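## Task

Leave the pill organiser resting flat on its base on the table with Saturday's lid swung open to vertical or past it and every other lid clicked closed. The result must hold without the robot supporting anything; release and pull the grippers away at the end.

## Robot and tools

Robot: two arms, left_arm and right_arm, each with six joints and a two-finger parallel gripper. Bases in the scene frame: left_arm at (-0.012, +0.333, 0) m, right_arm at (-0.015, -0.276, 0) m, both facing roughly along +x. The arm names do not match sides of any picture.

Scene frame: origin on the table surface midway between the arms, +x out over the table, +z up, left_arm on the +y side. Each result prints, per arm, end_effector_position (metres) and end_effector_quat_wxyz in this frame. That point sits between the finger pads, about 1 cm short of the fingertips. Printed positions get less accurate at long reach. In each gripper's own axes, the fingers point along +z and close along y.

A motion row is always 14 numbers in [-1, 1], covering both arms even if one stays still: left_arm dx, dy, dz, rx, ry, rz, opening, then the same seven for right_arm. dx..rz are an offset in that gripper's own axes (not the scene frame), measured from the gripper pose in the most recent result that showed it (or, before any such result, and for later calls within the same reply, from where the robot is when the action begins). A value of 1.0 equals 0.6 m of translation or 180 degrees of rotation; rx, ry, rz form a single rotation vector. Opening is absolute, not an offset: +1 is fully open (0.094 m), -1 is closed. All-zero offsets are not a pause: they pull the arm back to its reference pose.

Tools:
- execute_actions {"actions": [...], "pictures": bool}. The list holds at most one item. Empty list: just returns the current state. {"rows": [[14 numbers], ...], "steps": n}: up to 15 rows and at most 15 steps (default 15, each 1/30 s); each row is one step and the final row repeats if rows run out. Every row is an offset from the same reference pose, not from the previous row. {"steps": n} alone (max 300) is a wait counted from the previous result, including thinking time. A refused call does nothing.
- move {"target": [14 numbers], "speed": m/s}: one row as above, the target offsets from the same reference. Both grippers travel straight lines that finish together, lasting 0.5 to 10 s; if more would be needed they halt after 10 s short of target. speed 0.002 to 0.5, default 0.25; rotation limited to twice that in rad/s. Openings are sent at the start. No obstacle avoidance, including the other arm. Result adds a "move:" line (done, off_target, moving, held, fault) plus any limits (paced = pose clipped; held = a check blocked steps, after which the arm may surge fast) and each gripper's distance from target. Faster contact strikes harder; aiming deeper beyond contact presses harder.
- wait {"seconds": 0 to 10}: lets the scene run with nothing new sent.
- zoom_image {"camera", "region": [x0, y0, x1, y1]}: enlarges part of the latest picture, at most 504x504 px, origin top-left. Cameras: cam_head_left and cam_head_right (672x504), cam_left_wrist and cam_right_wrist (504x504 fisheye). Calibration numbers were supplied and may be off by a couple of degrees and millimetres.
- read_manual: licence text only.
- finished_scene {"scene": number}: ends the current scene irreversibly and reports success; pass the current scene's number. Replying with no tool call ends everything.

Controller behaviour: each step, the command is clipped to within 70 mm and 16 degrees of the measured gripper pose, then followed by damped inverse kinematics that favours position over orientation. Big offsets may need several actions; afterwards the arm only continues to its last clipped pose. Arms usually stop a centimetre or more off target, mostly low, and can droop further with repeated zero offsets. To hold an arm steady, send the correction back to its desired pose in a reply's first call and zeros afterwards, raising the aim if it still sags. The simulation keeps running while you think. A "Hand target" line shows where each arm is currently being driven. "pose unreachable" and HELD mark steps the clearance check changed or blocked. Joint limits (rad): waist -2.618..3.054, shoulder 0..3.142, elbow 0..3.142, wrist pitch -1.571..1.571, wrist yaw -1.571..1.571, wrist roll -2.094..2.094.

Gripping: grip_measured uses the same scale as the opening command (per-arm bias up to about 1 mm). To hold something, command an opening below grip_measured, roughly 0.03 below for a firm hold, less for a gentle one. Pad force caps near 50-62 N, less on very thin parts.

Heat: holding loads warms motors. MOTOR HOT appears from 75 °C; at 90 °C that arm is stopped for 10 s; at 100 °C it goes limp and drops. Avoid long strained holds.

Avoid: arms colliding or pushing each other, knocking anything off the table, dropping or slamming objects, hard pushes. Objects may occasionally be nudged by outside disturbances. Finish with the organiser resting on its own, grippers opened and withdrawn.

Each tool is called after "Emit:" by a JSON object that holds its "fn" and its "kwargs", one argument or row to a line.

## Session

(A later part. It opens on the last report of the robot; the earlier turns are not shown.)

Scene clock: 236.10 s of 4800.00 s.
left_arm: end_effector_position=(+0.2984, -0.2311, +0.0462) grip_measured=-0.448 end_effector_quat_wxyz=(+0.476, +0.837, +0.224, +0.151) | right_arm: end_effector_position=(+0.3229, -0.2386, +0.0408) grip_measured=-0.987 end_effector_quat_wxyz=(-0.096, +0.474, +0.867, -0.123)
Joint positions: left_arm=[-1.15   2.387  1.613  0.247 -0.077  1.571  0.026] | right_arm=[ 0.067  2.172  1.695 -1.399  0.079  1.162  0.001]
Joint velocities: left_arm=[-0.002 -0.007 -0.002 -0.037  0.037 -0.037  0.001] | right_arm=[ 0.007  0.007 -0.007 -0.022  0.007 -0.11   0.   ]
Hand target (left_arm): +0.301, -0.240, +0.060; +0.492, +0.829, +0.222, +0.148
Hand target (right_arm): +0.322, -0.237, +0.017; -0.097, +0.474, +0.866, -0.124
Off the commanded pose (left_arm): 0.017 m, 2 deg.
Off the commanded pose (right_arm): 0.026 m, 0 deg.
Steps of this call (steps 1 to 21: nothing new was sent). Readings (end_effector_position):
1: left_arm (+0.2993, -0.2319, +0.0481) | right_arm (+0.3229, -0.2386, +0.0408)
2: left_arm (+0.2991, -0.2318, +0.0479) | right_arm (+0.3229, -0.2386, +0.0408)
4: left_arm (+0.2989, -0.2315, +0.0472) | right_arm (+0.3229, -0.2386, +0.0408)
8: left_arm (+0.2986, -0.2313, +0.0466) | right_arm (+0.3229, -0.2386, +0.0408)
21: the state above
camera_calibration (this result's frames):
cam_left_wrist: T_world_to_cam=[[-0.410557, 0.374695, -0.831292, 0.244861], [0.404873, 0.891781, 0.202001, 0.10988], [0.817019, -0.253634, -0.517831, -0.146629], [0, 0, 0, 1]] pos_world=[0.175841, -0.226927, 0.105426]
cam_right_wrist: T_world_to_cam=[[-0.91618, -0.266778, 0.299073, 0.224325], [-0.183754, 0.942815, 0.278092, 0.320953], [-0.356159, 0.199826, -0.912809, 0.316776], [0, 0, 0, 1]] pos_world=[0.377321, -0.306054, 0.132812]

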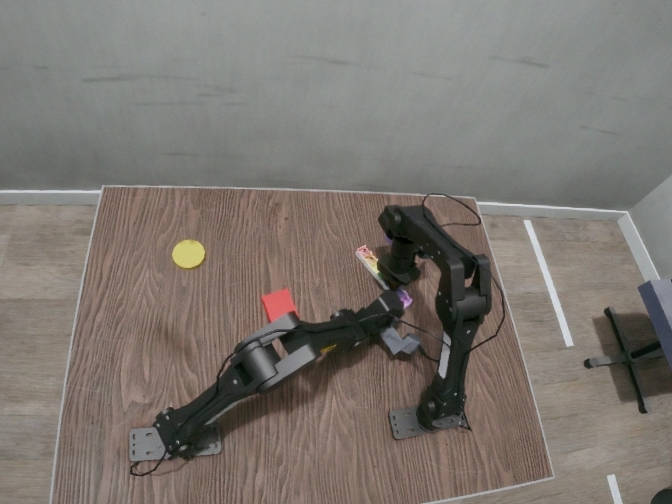

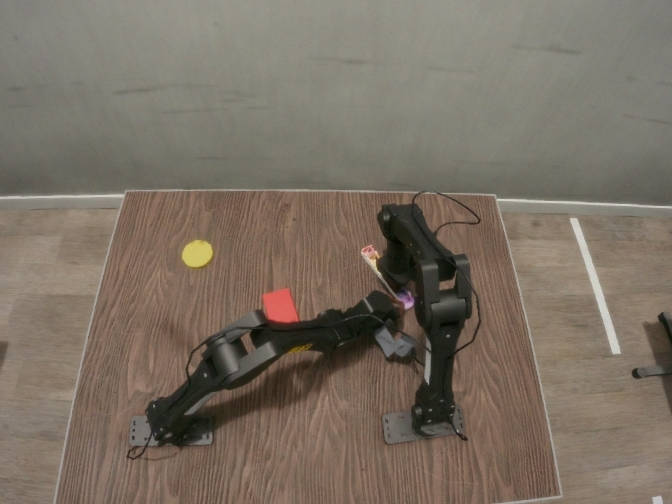

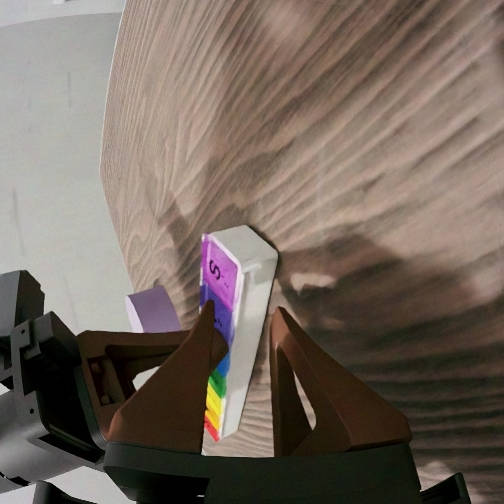

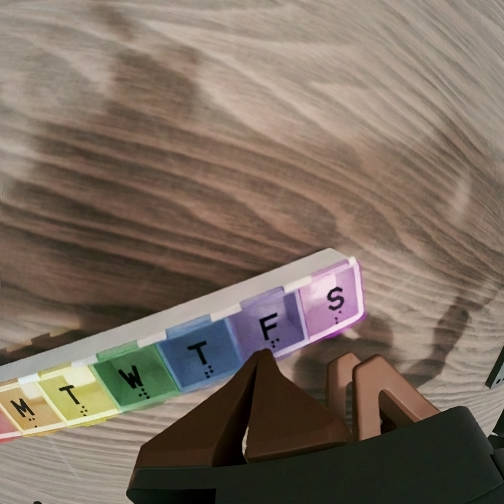

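Emit:
{"fn": "execute_actions", "kwargs": {
  "actions": [
    {"rows":[[0,0.012,0.003,-0.006,0,0,-0.45,0,0.015,0.04,0,0,0,-1],[0,0.018,0.007,-0.008,0,0,-0.45,0,0.015,0.04,0,0,0,-1],[0,0.024,0.012,-0.010,0,0,-0.45,0,0.015,0.04,0,0,0,-1],[0,0.030,0.017,-0.011,0,0,-0.45,0,0.015,0.04,0,0,0,-1],[0,0.035,0.022,-0.012,0,0,-0.45,0,0.015,0.04,0,0,0,-1],[0,0.040,0.026,-0.0125,0,0,-0.45,0,0.015,0.04,0,0,0,-1],[0,0.044,0.030,-0.0125,0,0,-0.45,0,0.015,0.04,0,0,0,-1]],"steps":15}
  ]
}}

Emit:
{"fn": "wait", "kwargs": {
  "seconds": 0.7
}}

Emit:
{"fn": "zoom_image", "kwargs": {
  "camera": "cam_left_wrist",
  "region": [180, 210, 330, 350]
}}

Emit:
{"fn": "zoom_image", "kwargs": {
  "camera": "cam_right_wrist",
  "region": [240, 260, 440, 420]
}}

Scene clock: 254.60 s of 4800.00 s.
left_arm: end_effector_position=(+0.3075, -0.2486, +0.0438) grip_measured=-0.448 end_effector_quat_wxyz=(+0.478, +0.836, +0.220, +0.154) | right_arm: end_effector_position=(+0.3229, -0.2386, +0.0408) grip_measured=-0.987 end_effector_quat_wxyz=(-0.096, +0.474, +0.867, -0.123)
Joint positions: left_arm=[-1.15   2.461  1.736  0.206 -0.077  1.58   0.026] | right_arm=[ 0.067  2.172  1.695 -1.399  0.079  1.162  0.001]
Joint velocities: left_arm=[ 0.002  0.002  0.017 -0.081  0.007  0.051  0.001] | right_arm=[ 0.002 -0.007  0.002  0.081 -0.022 -0.051 -0.001]
Hand target (left_arm): +0.312, -0.255, +0.060; +0.493, +0.827, +0.221, +0.155
Hand target (right_arm): +0.322, -0.237, +0.017; -0.097, +0.474, +0.866, -0.124
Off the commanded pose (left_arm): 0.019 m, 2 deg.
Off the commanded pose (right_arm): 0.026 m, 0 deg.
Steps of this call (steps 1 to 90: nothing new was sent; then 15.00 s passed at rest; steps 91 to 105: all 15 steps of this action). Readings (end_effector_position):
91: left_arm (+0.2984, -0.2311, +0.0462) | right_arm (+0.3229, -0.2386, +0.0408)
92: left_arm (+0.2983, -0.2311, +0.0457) | right_arm (+0.3229, -0.2386, +0.0408)
94: left_arm (+0.2994, -0.2332, +0.0448) | right_arm (+0.3229, -0.2386, +0.0408)
98: left_arm (+0.3052, -0.2442, +0.0431) | right_arm (+0.3229, -0.2386, +0.0408)
105: the state above
camera_calibration (this result's frames):
cam_left_wrist: T_world_to_cam=[[-0.400481, 0.374745, -0.83617, 0.250319], [0.406901, 0.890367, 0.204151, 0.121178], [0.821003, -0.25848, -0.50906, -0.162504], [0, 0, 0, 1]] pos_world=[0.184357, -0.243703, 0.101846]
cam_right_wrist: T_world_to_cam=[[-0.91618, -0.266778, 0.299073, 0.224325], [-0.183754, 0.942815, 0.278092, 0.320953], [-0.356159, 0.199826, -0.912809, 0.316776], [0, 0, 0, 1]] pos_world=[0.377321, -0.306054, 0.132812]

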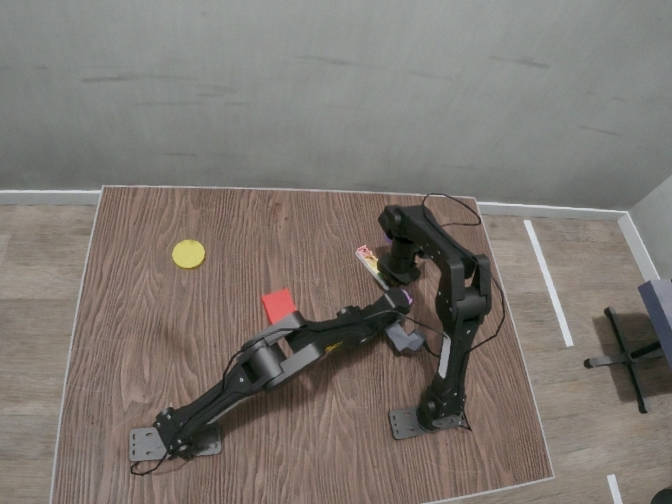

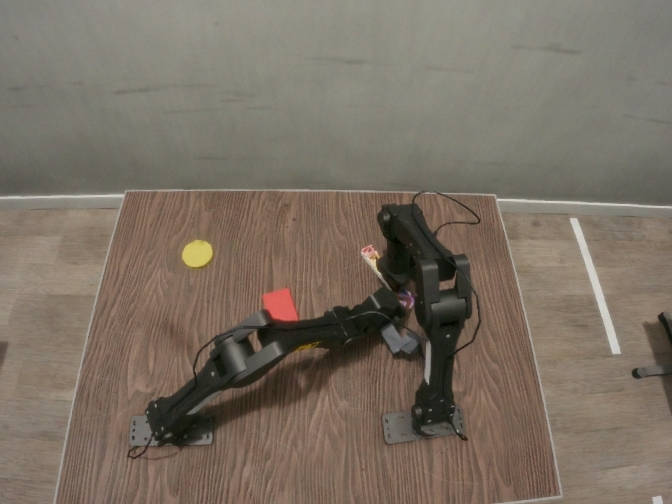

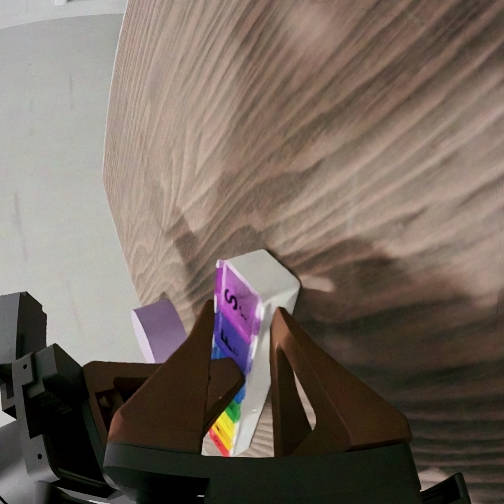

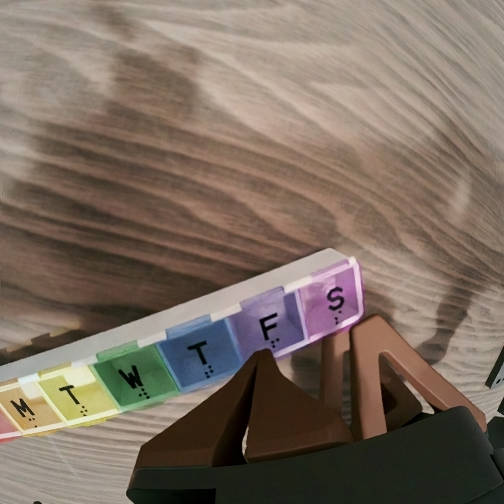

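Scene clock: 255.30 s of 4800.00 s.
left_arm: end_effector_position=(+0.3072, -0.2480, +0.0428) grip_measured=-0.448 end_effector_quat_wxyz=(+0.476, +0.838, +0.220, +0.153) | right_arm: end_effector_position=(+0.3229, -0.2386, +0.0408) grip_measured=-0.987 end_effector_quat_wxyz=(-0.096, +0.474, +0.867, -0.123)
Joint positions: left_arm=[-1.15   2.461  1.737  0.198 -0.077  1.581  0.026] | right_arm=[ 0.067  2.172  1.695 -1.399  0.079  1.162  0.001]
Joint velocities: left_arm=[-0.007 -0.017  0.002 -0.037 -0.051 -0.125  0.   ] | right_arm=[ 0.012  0.012  0.002  0.007 -0.037  0.022 -0.   ]
Hand target (left_arm): +0.312, -0.255, +0.060; +0.493, +0.827, +0.221, +0.155
Hand target (right_arm): +0.322, -0.237, +0.017; -0.097, +0.474, +0.866, -0.124
Off the commanded pose (left_arm): 0.020 m, 2 deg.
Off the commanded pose (right_arm): 0.026 m, 0 deg.
Steps of this call (steps 1 to 21: nothing new was sent). Readings (end_effector_position):
1: left_arm (+0.3075, -0.2486, +0.0439) | right_arm (+0.3229, -0.2386, +0.0408)
2: left_arm (+0.3075, -0.2486, +0.0439) | right_arm (+0.3229, -0.2386, +0.0408)
4: left_arm (+0.3074, -0.2484, +0.0436) | right_arm (+0.3229, -0.2386, +0.0408)
8: left_arm (+0.3072, -0.2481, +0.0430) | right_arm (+0.3229, -0.2386, +0.0408)
21: the state above
camera_calibration (this result's frames):
cam_left_wrist: T_world_to_cam=[[-0.402528, 0.379489, -0.833042, 0.250786], [0.407594, 0.889137, 0.208093, 0.120332], [0.819658, -0.255779, -0.51258, -0.161429], [0, 0, 0, 1]] pos_world=[0.184218, -0.243453, 0.101129]
cam_right_wrist: T_world_to_cam=[[-0.91618, -0.266778, 0.299073, 0.224325], [-0.183754, 0.942815, 0.278092, 0.320953], [-0.356159, 0.199826, -0.912809, 0.316776], [0, 0, 0, 1]] pos_world=[0.377321, -0.306054, 0.132812]

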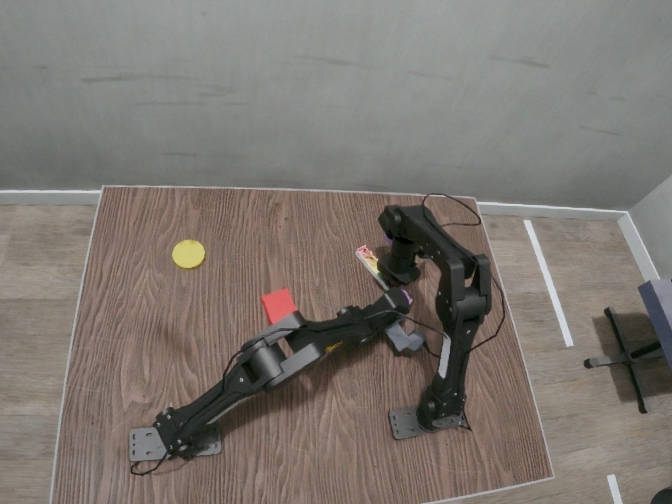

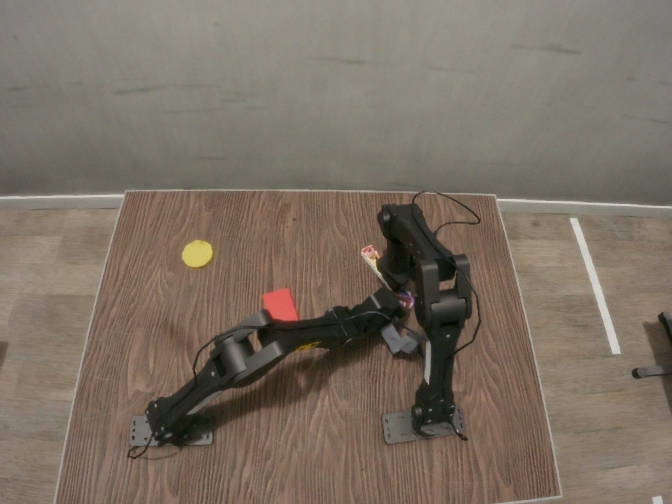

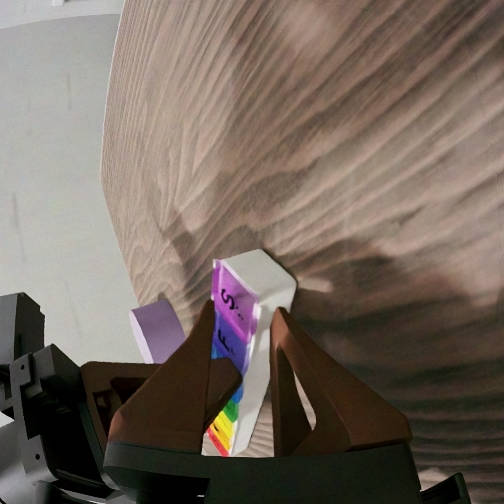

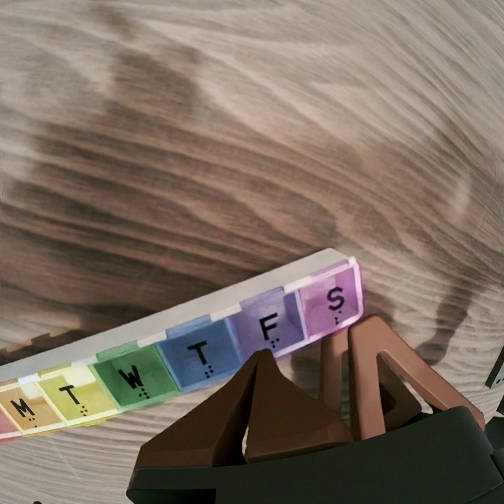

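Region (180, 210, 330, 350) of cam_left_wrist's 504x504 image, scaled by 3.360, with more detail than that image has; it fills the top 470 rows of this view, and the rest is white.

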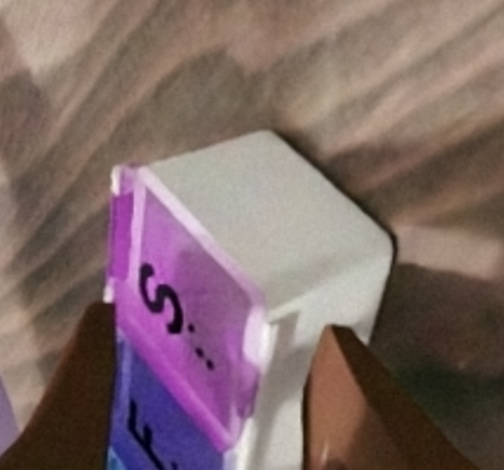

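Region (240, 260, 440, 420) of cam_right_wrist's 504x504 image, scaled by 2.520, with more detail than that image has; it fills the top 403 rows of this view, and the rest is white.

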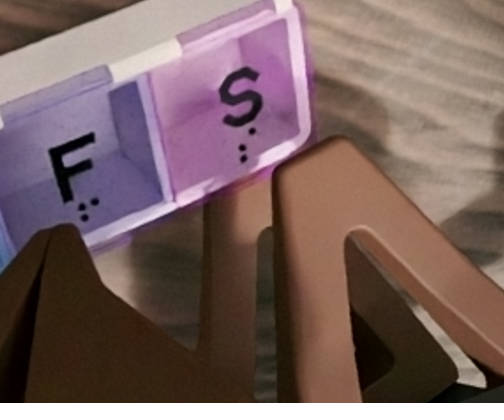

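Emit:
{"fn": "execute_actions", "kwargs": {
  "actions": [
    {"rows":[[0,0.012,0,-0.009,0,0,-0.45,0,0.015,0.04,0,0,0,-1],[0,0.02,0,-0.016,0,0,-0.45,0,0.015,0.04,0,0,0,-1],[0,0.029,0,-0.022,0,0,-0.45,0,0.015,0.04,0,0,0,-1],[0,0.037,0,-0.028,0,0,-0.45,0,0.015,0.04,0,0,0,-1],[0,0.045,0,-0.035,0,0,-0.45,0,0.015,0.04,0,0,0,-1],[0,0.053,0,-0.041,0,0,-0.45,0,0.015,0.04,0,0,0,-1]],"steps":15}
  ]
}}

Emit:
{"fn": "zoom_image", "kwargs": {
  "camera": "cam_left_wrist",
  "region": [180, 210, 330, 350]
}}

Emit:
{"fn": "zoom_image", "kwargs": {
  "camera": "cam_right_wrist",
  "region": [240, 260, 440, 420]
}}

Scene clock: 262.67 s of 4800.00 s.
left_arm: end_effector_position=(+0.3096, -0.2528, +0.0479) grip_measured=-0.448 end_effector_quat_wxyz=(+0.492, +0.829, +0.213, +0.160) | right_arm: end_effector_position=(+0.3238, -0.2405, +0.0408) grip_measured=-0.987 end_effector_quat_wxyz=(-0.092, +0.473, +0.867, -0.127)
Joint positions: left_arm=[-1.15   2.47   1.737  0.248 -0.077  1.595  0.026] | right_arm=[ 0.067  2.172  1.695 -1.396  0.09   1.162  0.001]
Joint velocities: left_arm=[-0.007  0.002 -0.017  0.051  0.022 -0.125 -0.   ] | right_arm=[ 0.002  0.002 -0.007  0.022  0.022  0.007 -0.001]
Hand target (left_arm): +0.313, -0.261, +0.071; +0.528, +0.806, +0.209, +0.166
Hand target (right_arm): +0.322, -0.237, +0.017; -0.097, +0.474, +0.866, -0.124
Off the commanded pose (left_arm): 0.025 m, 5 deg.
Off the commanded pose (right_arm): 0.026 m, 1 deg.
Steps of this call (steps 1 to 90: nothing new was sent; then 3.87 s passed at rest; steps 91 to 105: all 15 steps of this action). Readings (end_effector_position):
91: left_arm (+0.3072, -0.2481, +0.0428) | right_arm (+0.3229, -0.2386, +0.0408)
92: left_arm (+0.3074, -0.2484, +0.0435) | right_arm (+0.3229, -0.2386, +0.0408)
94: left_arm (+0.3081, -0.2499, +0.0464) | right_arm (+0.3229, -0.2386, +0.0408)
98: left_arm (+0.3090, -0.2516, +0.0480) | right_arm (+0.3232, -0.2395, +0.0408)
105: the state above
camera_calibration (this result's frames):
cam_left_wrist: T_world_to_cam=[[-0.375161, 0.356887, -0.855504, 0.244792], [0.407752, 0.892364, 0.193454, 0.123947], [0.832462, -0.276258, -0.480301, -0.172711], [0, 0, 0, 1]] pos_world=[0.185072, -0.245681, 0.102489]
cam_right_wrist: T_world_to_cam=[[-0.916441, -0.26679, 0.298261, 0.22475], [-0.18792, 0.944958, 0.267845, 0.325148], [-0.353302, 0.189415, -0.916133, 0.314155], [0, 0, 0, 1]] pos_world=[0.378064, -0.306796, 0.133685]

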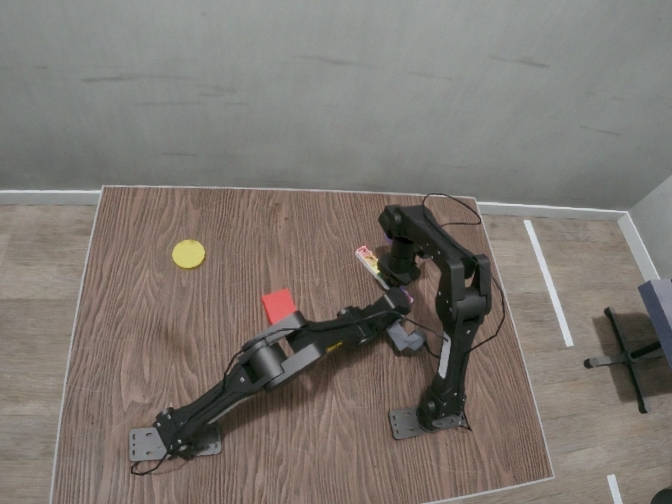

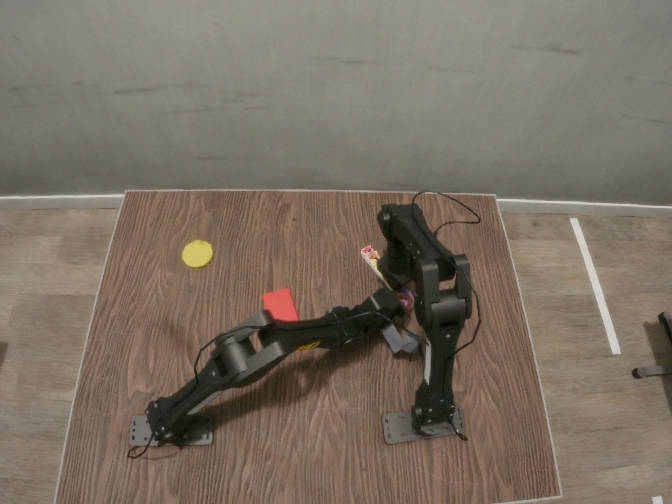

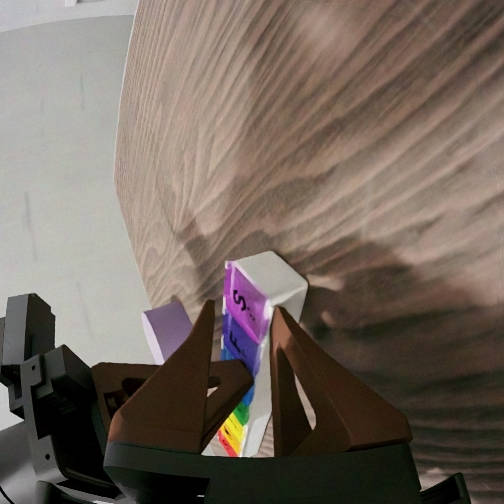

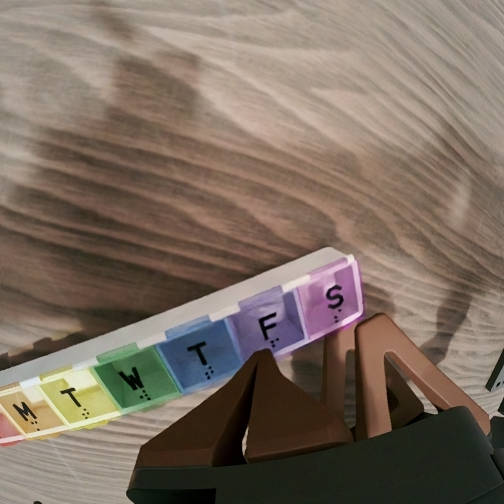

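Region (180, 210, 330, 350) of cam_left_wrist's 504x504 image, scaled by 3.360, with more detail than that image has; it fills the top 470 rows of this view, and the rest is white.

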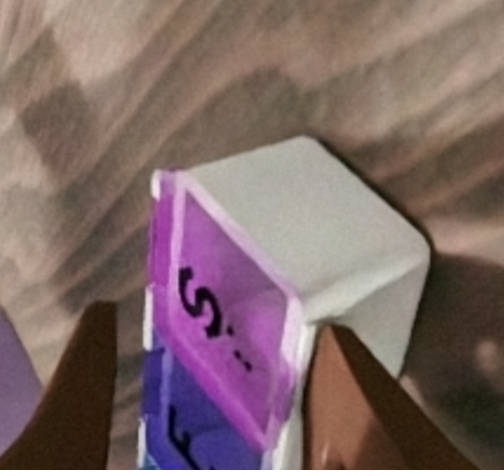

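Region (240, 260, 440, 420) of cam_right_wrist's 504x504 image, scaled by 2.520, with more detail than that image has; it fills the top 403 rows of this view, and the rest is white.

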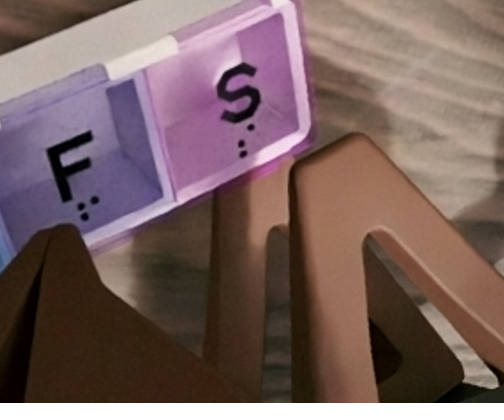

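Emit:
{"fn": "execute_actions", "kwargs": {
  "actions": [
    {"rows":[[0,0.04,0,-0.031,0,0,-0.45,0.003,0.015,0.045,0,0,0,-1],[0,0.055,0,-0.042,0,0,-0.45,0.003,0.015,0.045,0,0,0,-1],[0,0.07,0,-0.054,0,0,-0.45,0.003,0.015,0.045,0,0,0,-1],[0,0.085,0,-0.065,0,0,-0.45,0.003,0.015,0.045,0,0,0,-1],[0,0.1,0,-0.076,0,0,-0.45,0.003,0.015,0.045,0,0,0,-1],[0,0.111,0,-0.085,0,0,-0.45,0.003,0.015,0.045,0,0,0,-1]],"steps":15}
  ]
}}

Emit:
{"fn": "zoom_image", "kwargs": {
  "camera": "cam_left_wrist",
  "region": [180, 210, 330, 350]
}}

Emit:
{"fn": "zoom_image", "kwargs": {
  "camera": "cam_right_wrist",
  "region": [240, 260, 440, 420]
}}

Scene clock: 269.83 s of 4800.00 s.
left_arm: end_effector_position=(+0.3124, -0.2603, +0.0502) grip_measured=-0.448 end_effector_quat_wxyz=(+0.524, +0.810, +0.198, +0.172) | right_arm: end_effector_position=(+0.3253, -0.2461, +0.0402) grip_measured=-0.987 end_effector_quat_wxyz=(-0.078, +0.472, +0.868, -0.137)
Joint positions: left_arm=[-1.15   2.499  1.721  0.375 -0.071  1.618  0.026] | right_arm=[ 0.067  2.165  1.683 -1.381  0.123  1.163  0.001]
Joint velocities: left_arm=[-0.002  0.037 -0.022  0.11   0.007  0.022  0.   ] | right_arm=[-0.002 -0.007 -0.007 -0.022  0.022 -0.007 -0.001]
Hand target (left_arm): +0.319, -0.275, +0.108; +0.595, +0.759, +0.188, +0.186
Hand target (right_arm): +0.321, -0.238, +0.014; -0.094, +0.473, +0.867, -0.128
Off the commanded pose (left_arm): 0.061 m, 11 deg.
Off the commanded pose (right_arm): 0.029 m, 2 deg.
Steps of this call (steps 1 to 90: nothing new was sent; then 3.67 s passed at rest; steps 91 to 105: all 15 steps of this action). Readings (end_effector_position):
91: left_arm (+0.3097, -0.2531, +0.0484) | right_arm (+0.3235, -0.2408, +0.0403)
92: left_arm (+0.3099, -0.2533, +0.0489) | right_arm (+0.3235, -0.2410, +0.0403)
94: left_arm (+0.3099, -0.2538, +0.0495) | right_arm (+0.3237, -0.2413, +0.0403)
98: left_arm (+0.3111, -0.2570, +0.0502) | right_arm (+0.3245, -0.2435, +0.0403)
105: the state above
camera_calibration (this result's frames):
cam_left_wrist: T_world_to_cam=[[-0.32377, 0.307359, -0.89482, 0.223436], [0.411809, 0.897258, 0.159193, 0.130807], [0.851814, -0.316953, -0.417078, -0.195812], [0, 0, 0, 1]] pos_world=[0.18527, -0.248106, 0.0974426]
cam_right_wrist: T_world_to_cam=[[-0.918506, -0.265791, 0.292747, 0.225957], [-0.199575, 0.950776, 0.237055, 0.33731], [-0.341344, 0.159312, -0.926339, 0.304394], [0, 0, 0, 1]] pos_world=[0.378765, -0.309142, 0.135862]

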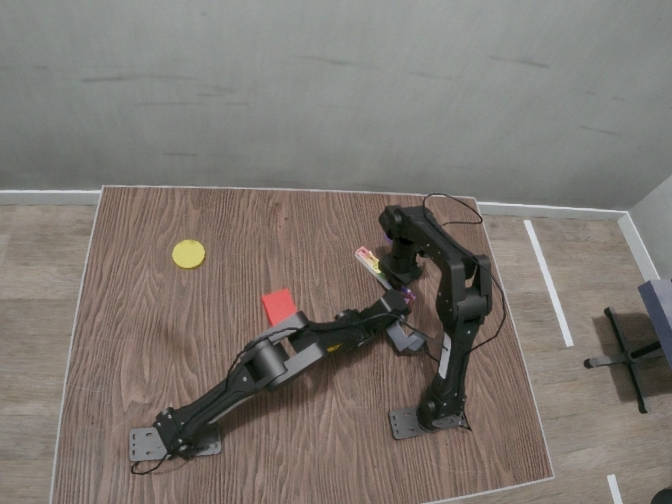

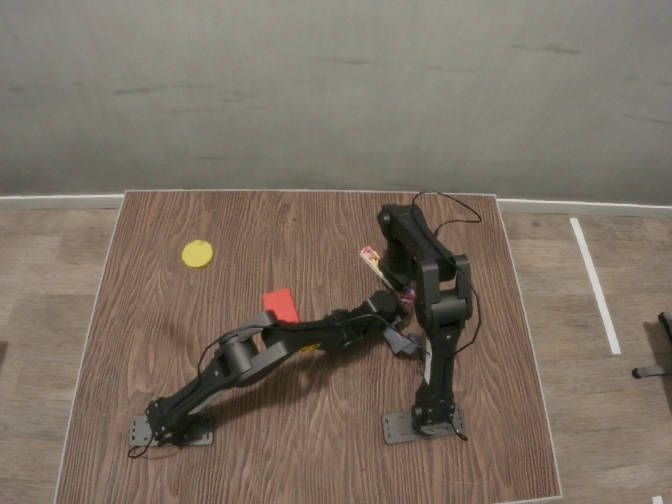

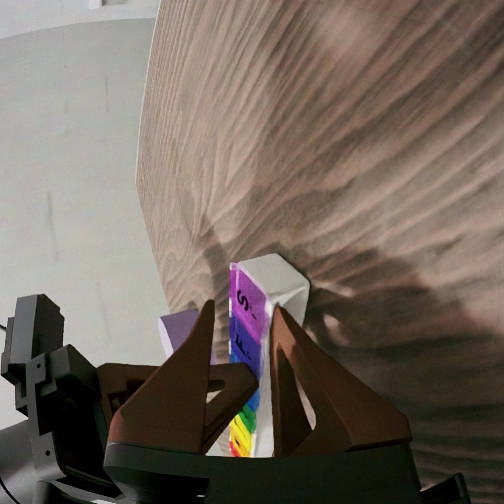

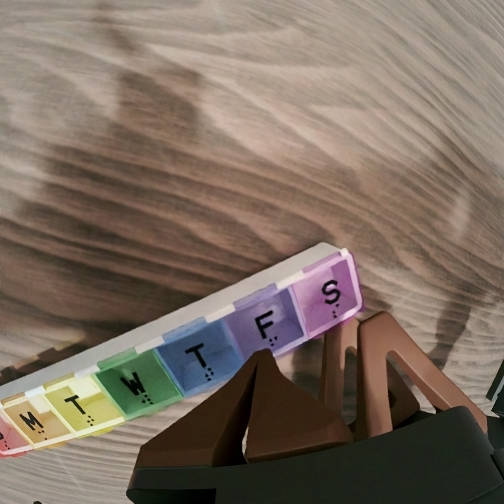

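Region (180, 210, 330, 350) of cam_left_wrist's 504x504 image, scaled by 3.360, with more detail than that image has; it fills the top 470 rows of this view, and the rest is white.

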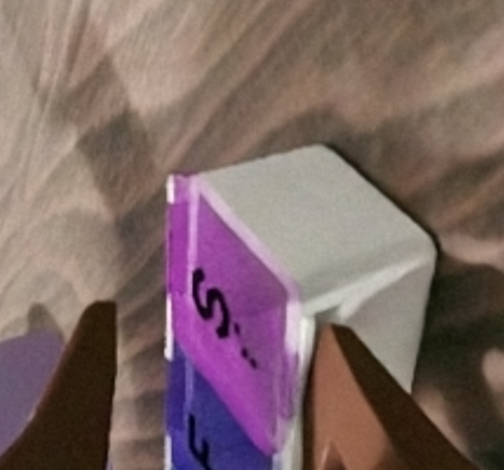

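Region (240, 260, 440, 420) of cam_right_wrist's 504x504 image, scaled by 2.520, with more detail than that image has; it fills the top 403 rows of this view, and the rest is white.

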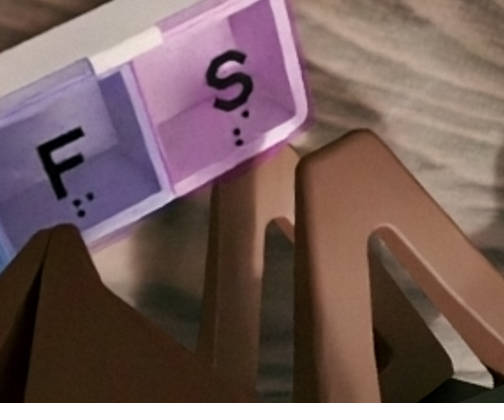

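Emit:
{"fn": "move", "kwargs": {
  "target": [0,-0.0085,-0.007,-0.06,0,0,-0.45,-0.009,-0.015,-0.0475,0,0,0,-1],
  "speed": 0.05
}}

Scene clock: 294.27 s of 4800.00 s.
left_arm: end_effector_position=(+0.3087, -0.2560, +0.0455) grip_measured=-0.448 end_effector_quat_wxyz=(+0.591, +0.762, +0.179, +0.192) | right_arm: end_effector_position=(+0.3219, -0.2490, +0.0568) grip_measured=-0.987 end_effector_quat_wxyz=(-0.089, +0.467, +0.868, -0.145)
Joint positions: left_arm=[-1.15   2.544  1.59   0.724 -0.064  1.639  0.026] | right_arm=[ 0.063  2.162  1.737 -1.464  0.126  1.152  0.001]
Joint velocities: left_arm=[-0.007 -0.002 -0.002 -0.007 -0.081  0.022  0.001] | right_arm=[-0.002 -0.002  0.007 -0.066  0.051  0.022  0.   ]
Hand target (left_arm): +0.309, -0.255, +0.047; +0.598, +0.758, +0.180, +0.189
Hand target (right_arm): +0.328, -0.251, +0.070; -0.078, +0.472, +0.868, -0.136
Off the commanded pose (left_arm): 0.002 m, 1 deg.
Off the commanded pose (right_arm): 0.015 m, 2 deg.
After step 90, 19.13 s passed at rest.
move: off_target (right_arm)
camera_calibration (this result's frames):
cam_left_wrist: T_world_to_cam=[[-0.231931, 0.177146, -0.956466, 0.157808], [0.413191, 0.908102, 0.0679955, 0.135695], [0.880614, -0.379433, -0.283812, -0.224194], [0, 0, 0, 1]] pos_world=[0.177961, -0.236247, 0.0780828]
cam_right_wrist: T_world_to_cam=[[-0.908473, -0.270176, 0.318875, 0.2114], [-0.199076, 0.950584, 0.238241, 0.335175], [-0.367484, 0.152956, -0.917366, 0.325329], [0, 0, 0, 1]] pos_world=[0.37833, -0.311258, 0.151183]

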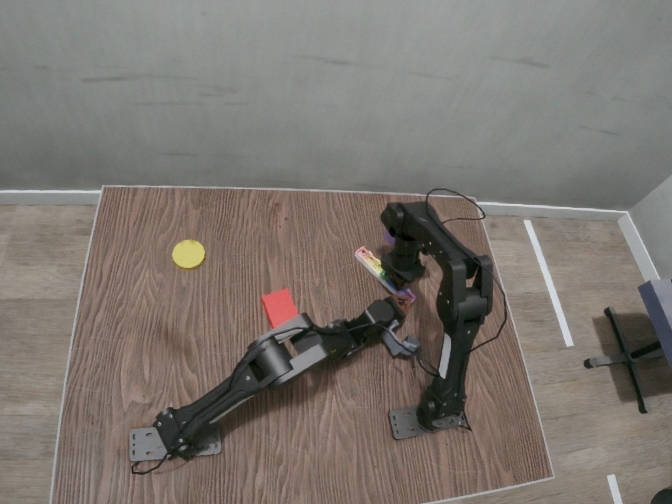

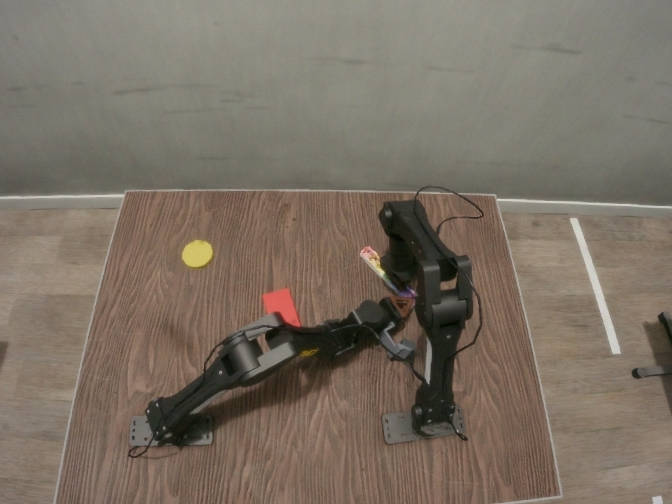

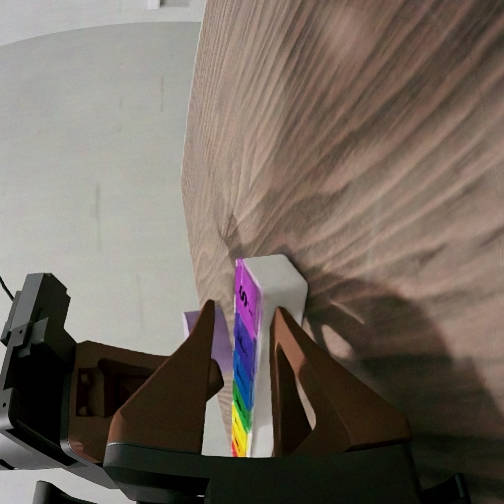

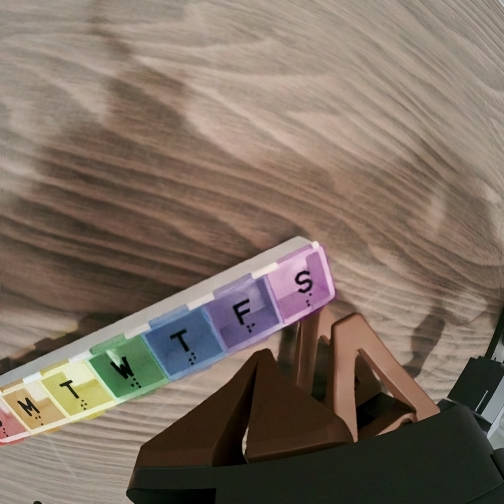

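Emit:
{"fn": "zoom_image", "kwargs": {
  "camera": "cam_left_wrist",
  "region": [190, 220, 340, 360]
}}

Emit:
{"fn": "zoom_image", "kwargs": {
  "camera": "cam_right_wrist",
  "region": [200, 230, 400, 390]
}}

Region (190, 220, 340, 360) of cam_left_wrist's 504x504 image, scaled by 3.360, with more detail than that image has; it fills the top 470 rows of this view, and the rest is white.

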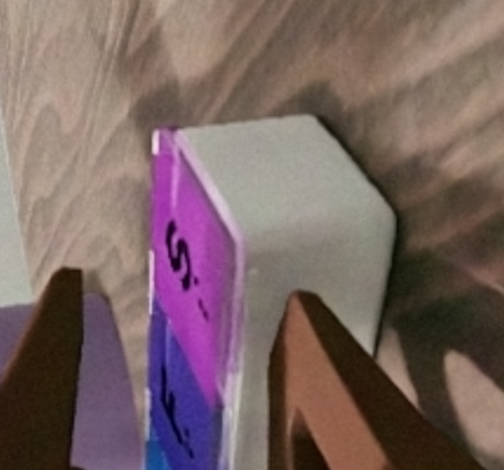

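Region (200, 230, 400, 390) of cam_right_wrist's 504x504 image, scaled by 2.520, with more detail than that image has; it fills the top 403 rows of this view, and the rest is white.

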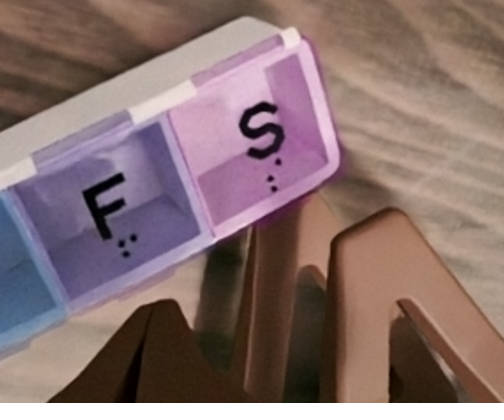

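Emit:
{"fn": "move", "kwargs": {
  "target": [0,0.004,0,-0.003,0,0,-0.45,-0.012,0.022,0.07,0,0,0,-1],
  "speed": 0.04
}}

Emit:
{"fn": "zoom_image", "kwargs": {
  "camera": "cam_right_wrist",
  "region": [200, 230, 400, 390]
}}

Scene clock: 305.00 s of 4800.00 s.
left_arm: end_effector_position=(+0.3087, -0.2559, +0.0453) grip_measured=-0.448 end_effector_quat_wxyz=(+0.590, +0.763, +0.177, +0.194) | right_arm: end_effector_position=(+0.3211, -0.2492, +0.0406) grip_measured=-0.987 end_effector_quat_wxyz=(-0.091, +0.463, +0.869, -0.147)
Joint positions: left_arm=[-1.15   2.544  1.59   0.724 -0.064  1.646  0.026] | right_arm=[ 0.063  2.179  1.696 -1.412  0.127  1.143  0.001]
Joint velocities: left_arm=[ 0.002  0.007 -0.017  0.007  0.007 -0.037 -0.001] | right_arm=[-0.012  0.007  0.002 -0.066  0.022 -0.037  0.001]
Hand target (left_arm): +0.309, -0.257, +0.048; +0.595, +0.760, +0.178, +0.193
Hand target (right_arm): +0.323, -0.255, +0.014; -0.090, +0.467, +0.867, -0.146
Off the commanded pose (left_arm): 0.003 m, 1 deg.
Off the commanded pose (right_arm): 0.029 m, 1 deg.
After step 90, 6.40 s passed at rest.
move: off_target (right_arm)
camera_calibration (this result's frames):
cam_left_wrist: T_world_to_cam=[[-0.226198, 0.181673, -0.95699, 0.157033], [0.414283, 0.907112, 0.0742829, 0.134806], [0.881592, -0.379662, -0.280451, -0.224726], [0, 0, 0, 1]] pos_world=[0.17779, -0.236133, 0.0772407]
cam_right_wrist: T_world_to_cam=[[-0.903631, -0.278929, 0.325039, 0.211855], [-0.206107, 0.948417, 0.240884, 0.340738], [-0.375462, 0.150677, -0.914508, 0.312081], [0, 0, 0, 1]] pos_world=[0.378842, -0.311093, 0.134461]

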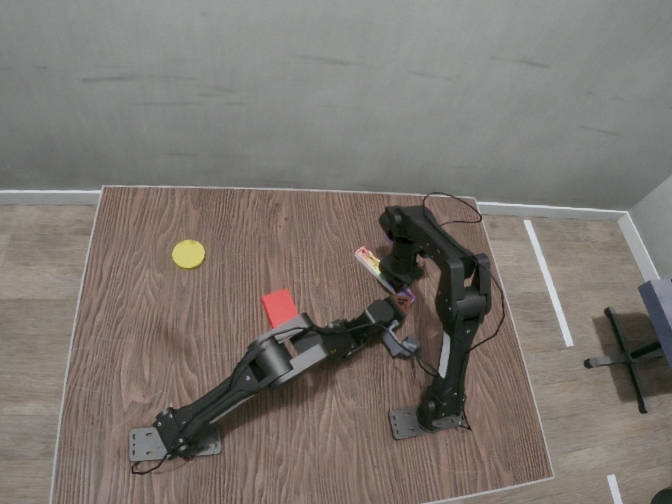

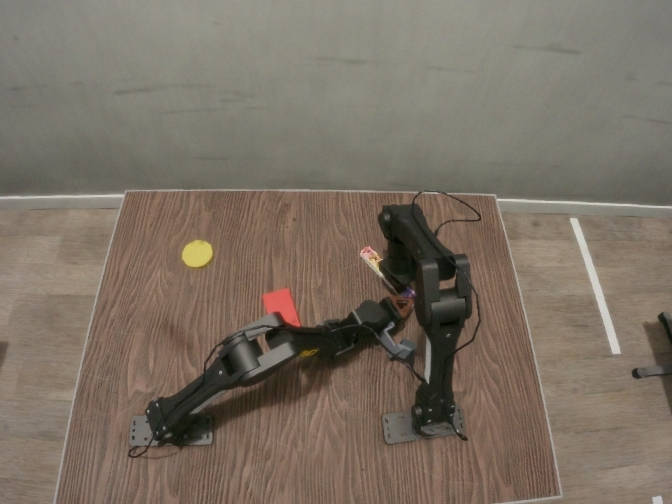

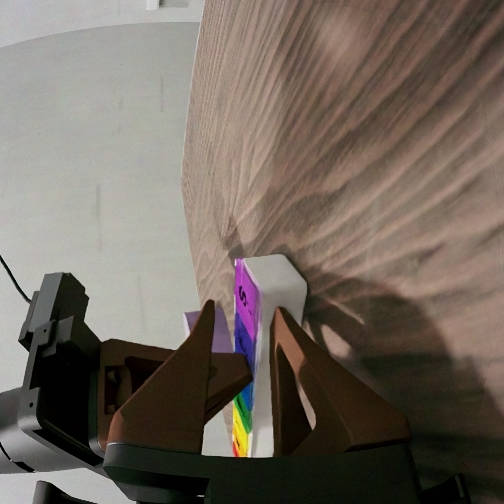

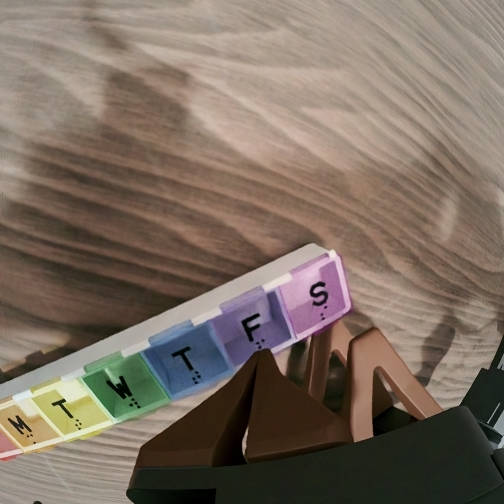

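Region (200, 230, 400, 390) of cam_right_wrist's 504x504 image, scaled by 2.520, with more detail than that image has; it fills the top 403 rows of this view, and the rest is white.

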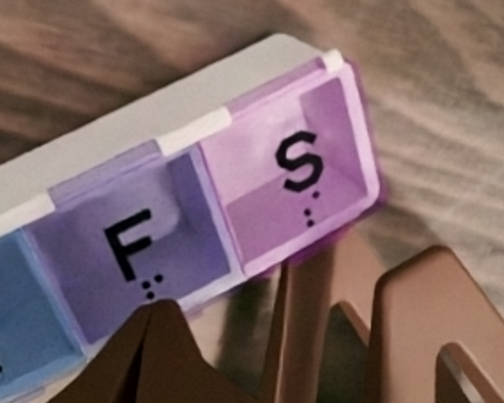

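Emit:
{"fn": "execute_actions", "kwargs": {
  "actions": [
    {"rows":[[0,0.008,0.006,-0.005,0,0,-0.45,0.003,0.015,0.045,0,0,0,-1],[0,0.010,0.012,-0.006,0,0,-0.45,0.003,0.015,0.045,0,0,0,-1],[0,0.012,0.014,-0.008,0,0,-0.45,0.003,0.015,0.045,0,0,0,-1],[0,0.016,0.014,-0.012,0,0,-0.45,0.003,0.015,0.045,0,0,0,-1],[0,0.02,0.014,-0.016,0,0,-0.45,0.003,0.015,0.045,0,0,0,-1],[0,0.029,0.012,-0.022,0,0,-0.45,0.003,0.015,0.045,0,0,0,-1],[0,0.037,0.012,-0.028,0,0,-0.45,0.003,0.015,0.045,0,0,0,-1],[0,0.045,0.010,-0.035,0,0,-0.45,0.003,0.015,0.045,0,0,0,-1],[0,0.053,0.010,-0.041,0,0,-0.45,0.003,0.015,0.045,0,0,0,-1],[0,0.062,0.008,-0.047,0,0,-0.45,0.003,0.015,0.045,0,0,0,-1],[0,0.07,0.008,-0.054,0,0,-0.45,0.003,0.015,0.045,0,0,0,-1],[0,0.08,0.006,-0.061,0,0,-0.45,0.003,0.015,0.045,0,0,0,-1]],"steps":15}
  ]
}}

Emit:
{"fn": "zoom_image", "kwargs": {
  "camera": "cam_left_wrist",
  "region": [190, 220, 340, 360]
}}

Emit:
{"fn": "zoom_image", "kwargs": {
  "camera": "cam_right_wrist",
  "region": [200, 230, 400, 390]
}}

Scene clock: 318.40 s of 4800.00 s.
left_arm: end_effector_position=(+0.3096, -0.2602, +0.0491) grip_measured=-0.448 end_effector_quat_wxyz=(+0.607, +0.751, +0.169, +0.199) | right_arm: end_effector_position=(+0.3212, -0.2505, +0.0404) grip_measured=-0.987 end_effector_quat_wxyz=(-0.085, +0.463, +0.870, -0.147)
Joint positions: left_arm=[-1.15   2.568  1.604  0.779 -0.057  1.656  0.026] | right_arm=[ 0.063  2.169  1.681 -1.397  0.135  1.142  0.001]
Joint velocities: left_arm=[-0.002 -0.017 -0.012  0.022  0.066  0.007 -0.001] | right_arm=[-0.002 -0.017 -0.007 -0.022  0.022 -0.066  0.001]
Hand target (left_arm): +0.311, -0.268, +0.091; +0.659, +0.705, +0.156, +0.210
Hand target (right_arm): +0.318, -0.248, +0.014; -0.093, +0.463, +0.869, -0.148
Off the commanded pose (left_arm): 0.043 m, 8 deg.
Off the commanded pose (right_arm): 0.028 m, 1 deg.
Steps of this call (steps 1 to 90: nothing new was sent; then 9.90 s passed at rest; steps 91 to 105: all 15 steps of this action). Readings (end_effector_position):
91: left_arm (+0.3087, -0.2559, +0.0453) | right_arm (+0.3208, -0.2492, +0.0404)
92: left_arm (+0.3087, -0.2560, +0.0446) | right_arm (+0.3208, -0.2492, +0.0404)
94: left_arm (+0.3094, -0.2574, +0.0442) | right_arm (+0.3208, -0.2492, +0.0404)
98: left_arm (+0.3099, -0.2586, +0.0463) | right_arm (+0.3208, -0.2493, +0.0403)
105: the state above
camera_calibration (this result's frames):
cam_left_wrist: T_world_to_cam=[[-0.197936, 0.149218, -0.968791, 0.145065], [0.420103, 0.905886, 0.0536965, 0.136887], [0.885627, -0.396363, -0.241995, -0.233547], [0, 0, 0, 1]] pos_world=[0.178042, -0.23822, 0.0766697]
cam_right_wrist: T_world_to_cam=[[-0.906443, -0.279631, 0.316493, 0.212657], [-0.211367, 0.949166, 0.233256, 0.344256], [-0.36563, 0.144537, -0.919469, 0.307673], [0, 0, 0, 1]] pos_world=[0.378021, -0.311761, 0.135292]

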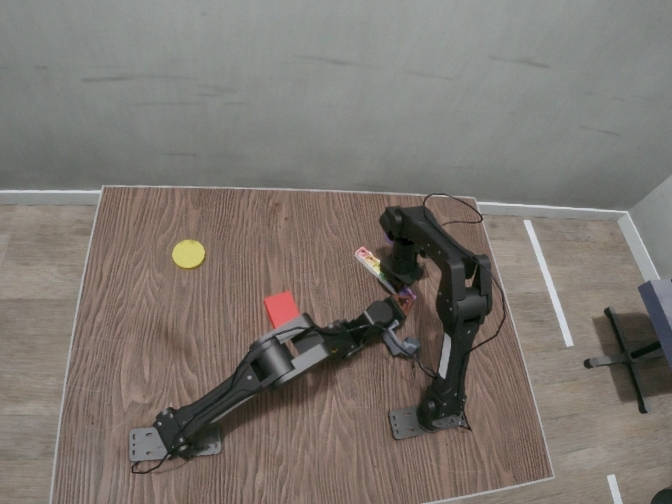

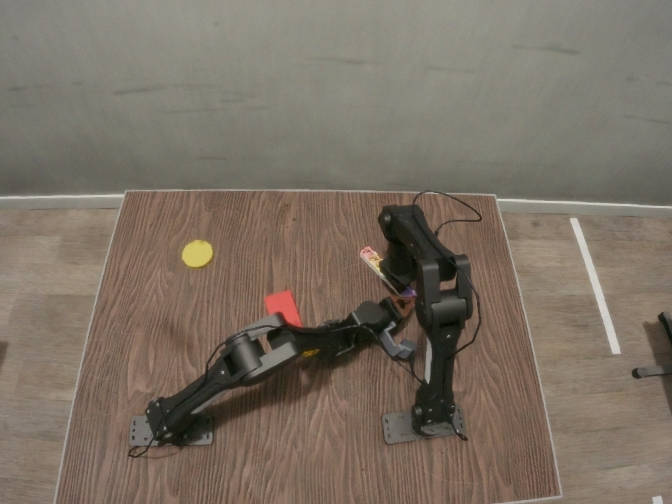

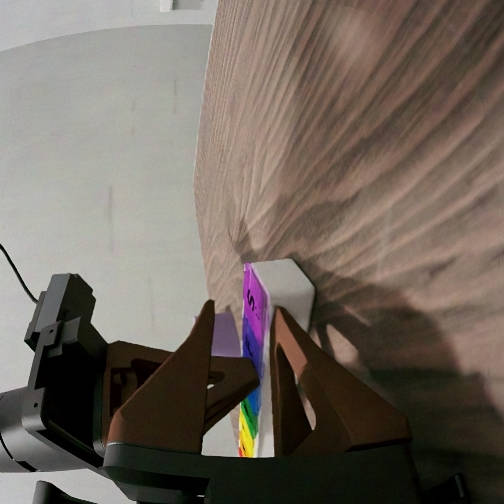

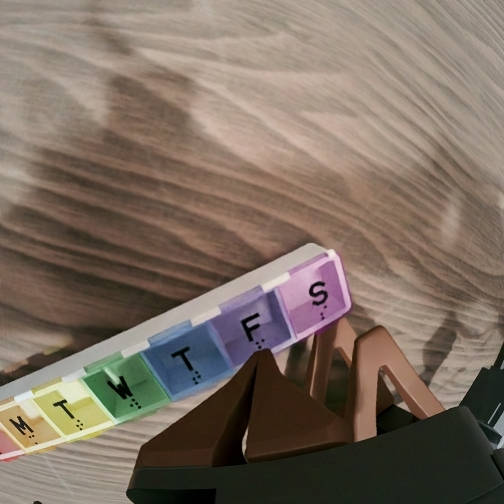

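Region (190, 220, 340, 360) of cam_left_wrist's 504x504 image, scaled by 3.360, with more detail than that image has; it fills the top 470 rows of this view, and the rest is white.

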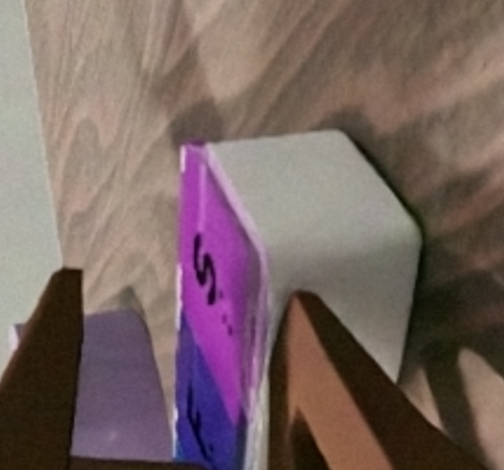

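Region (200, 230, 400, 390) of cam_right_wrist's 504x504 image, scaled by 2.520, with more detail than that image has; it fills the top 403 rows of this view, and the rest is white.

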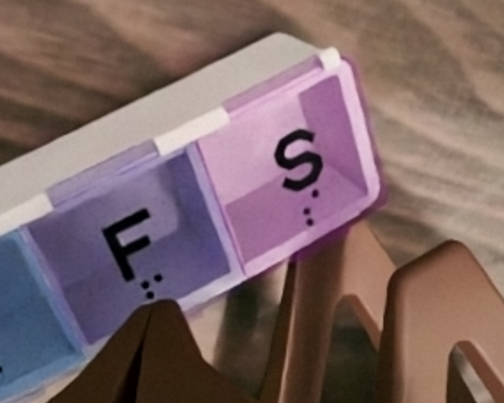

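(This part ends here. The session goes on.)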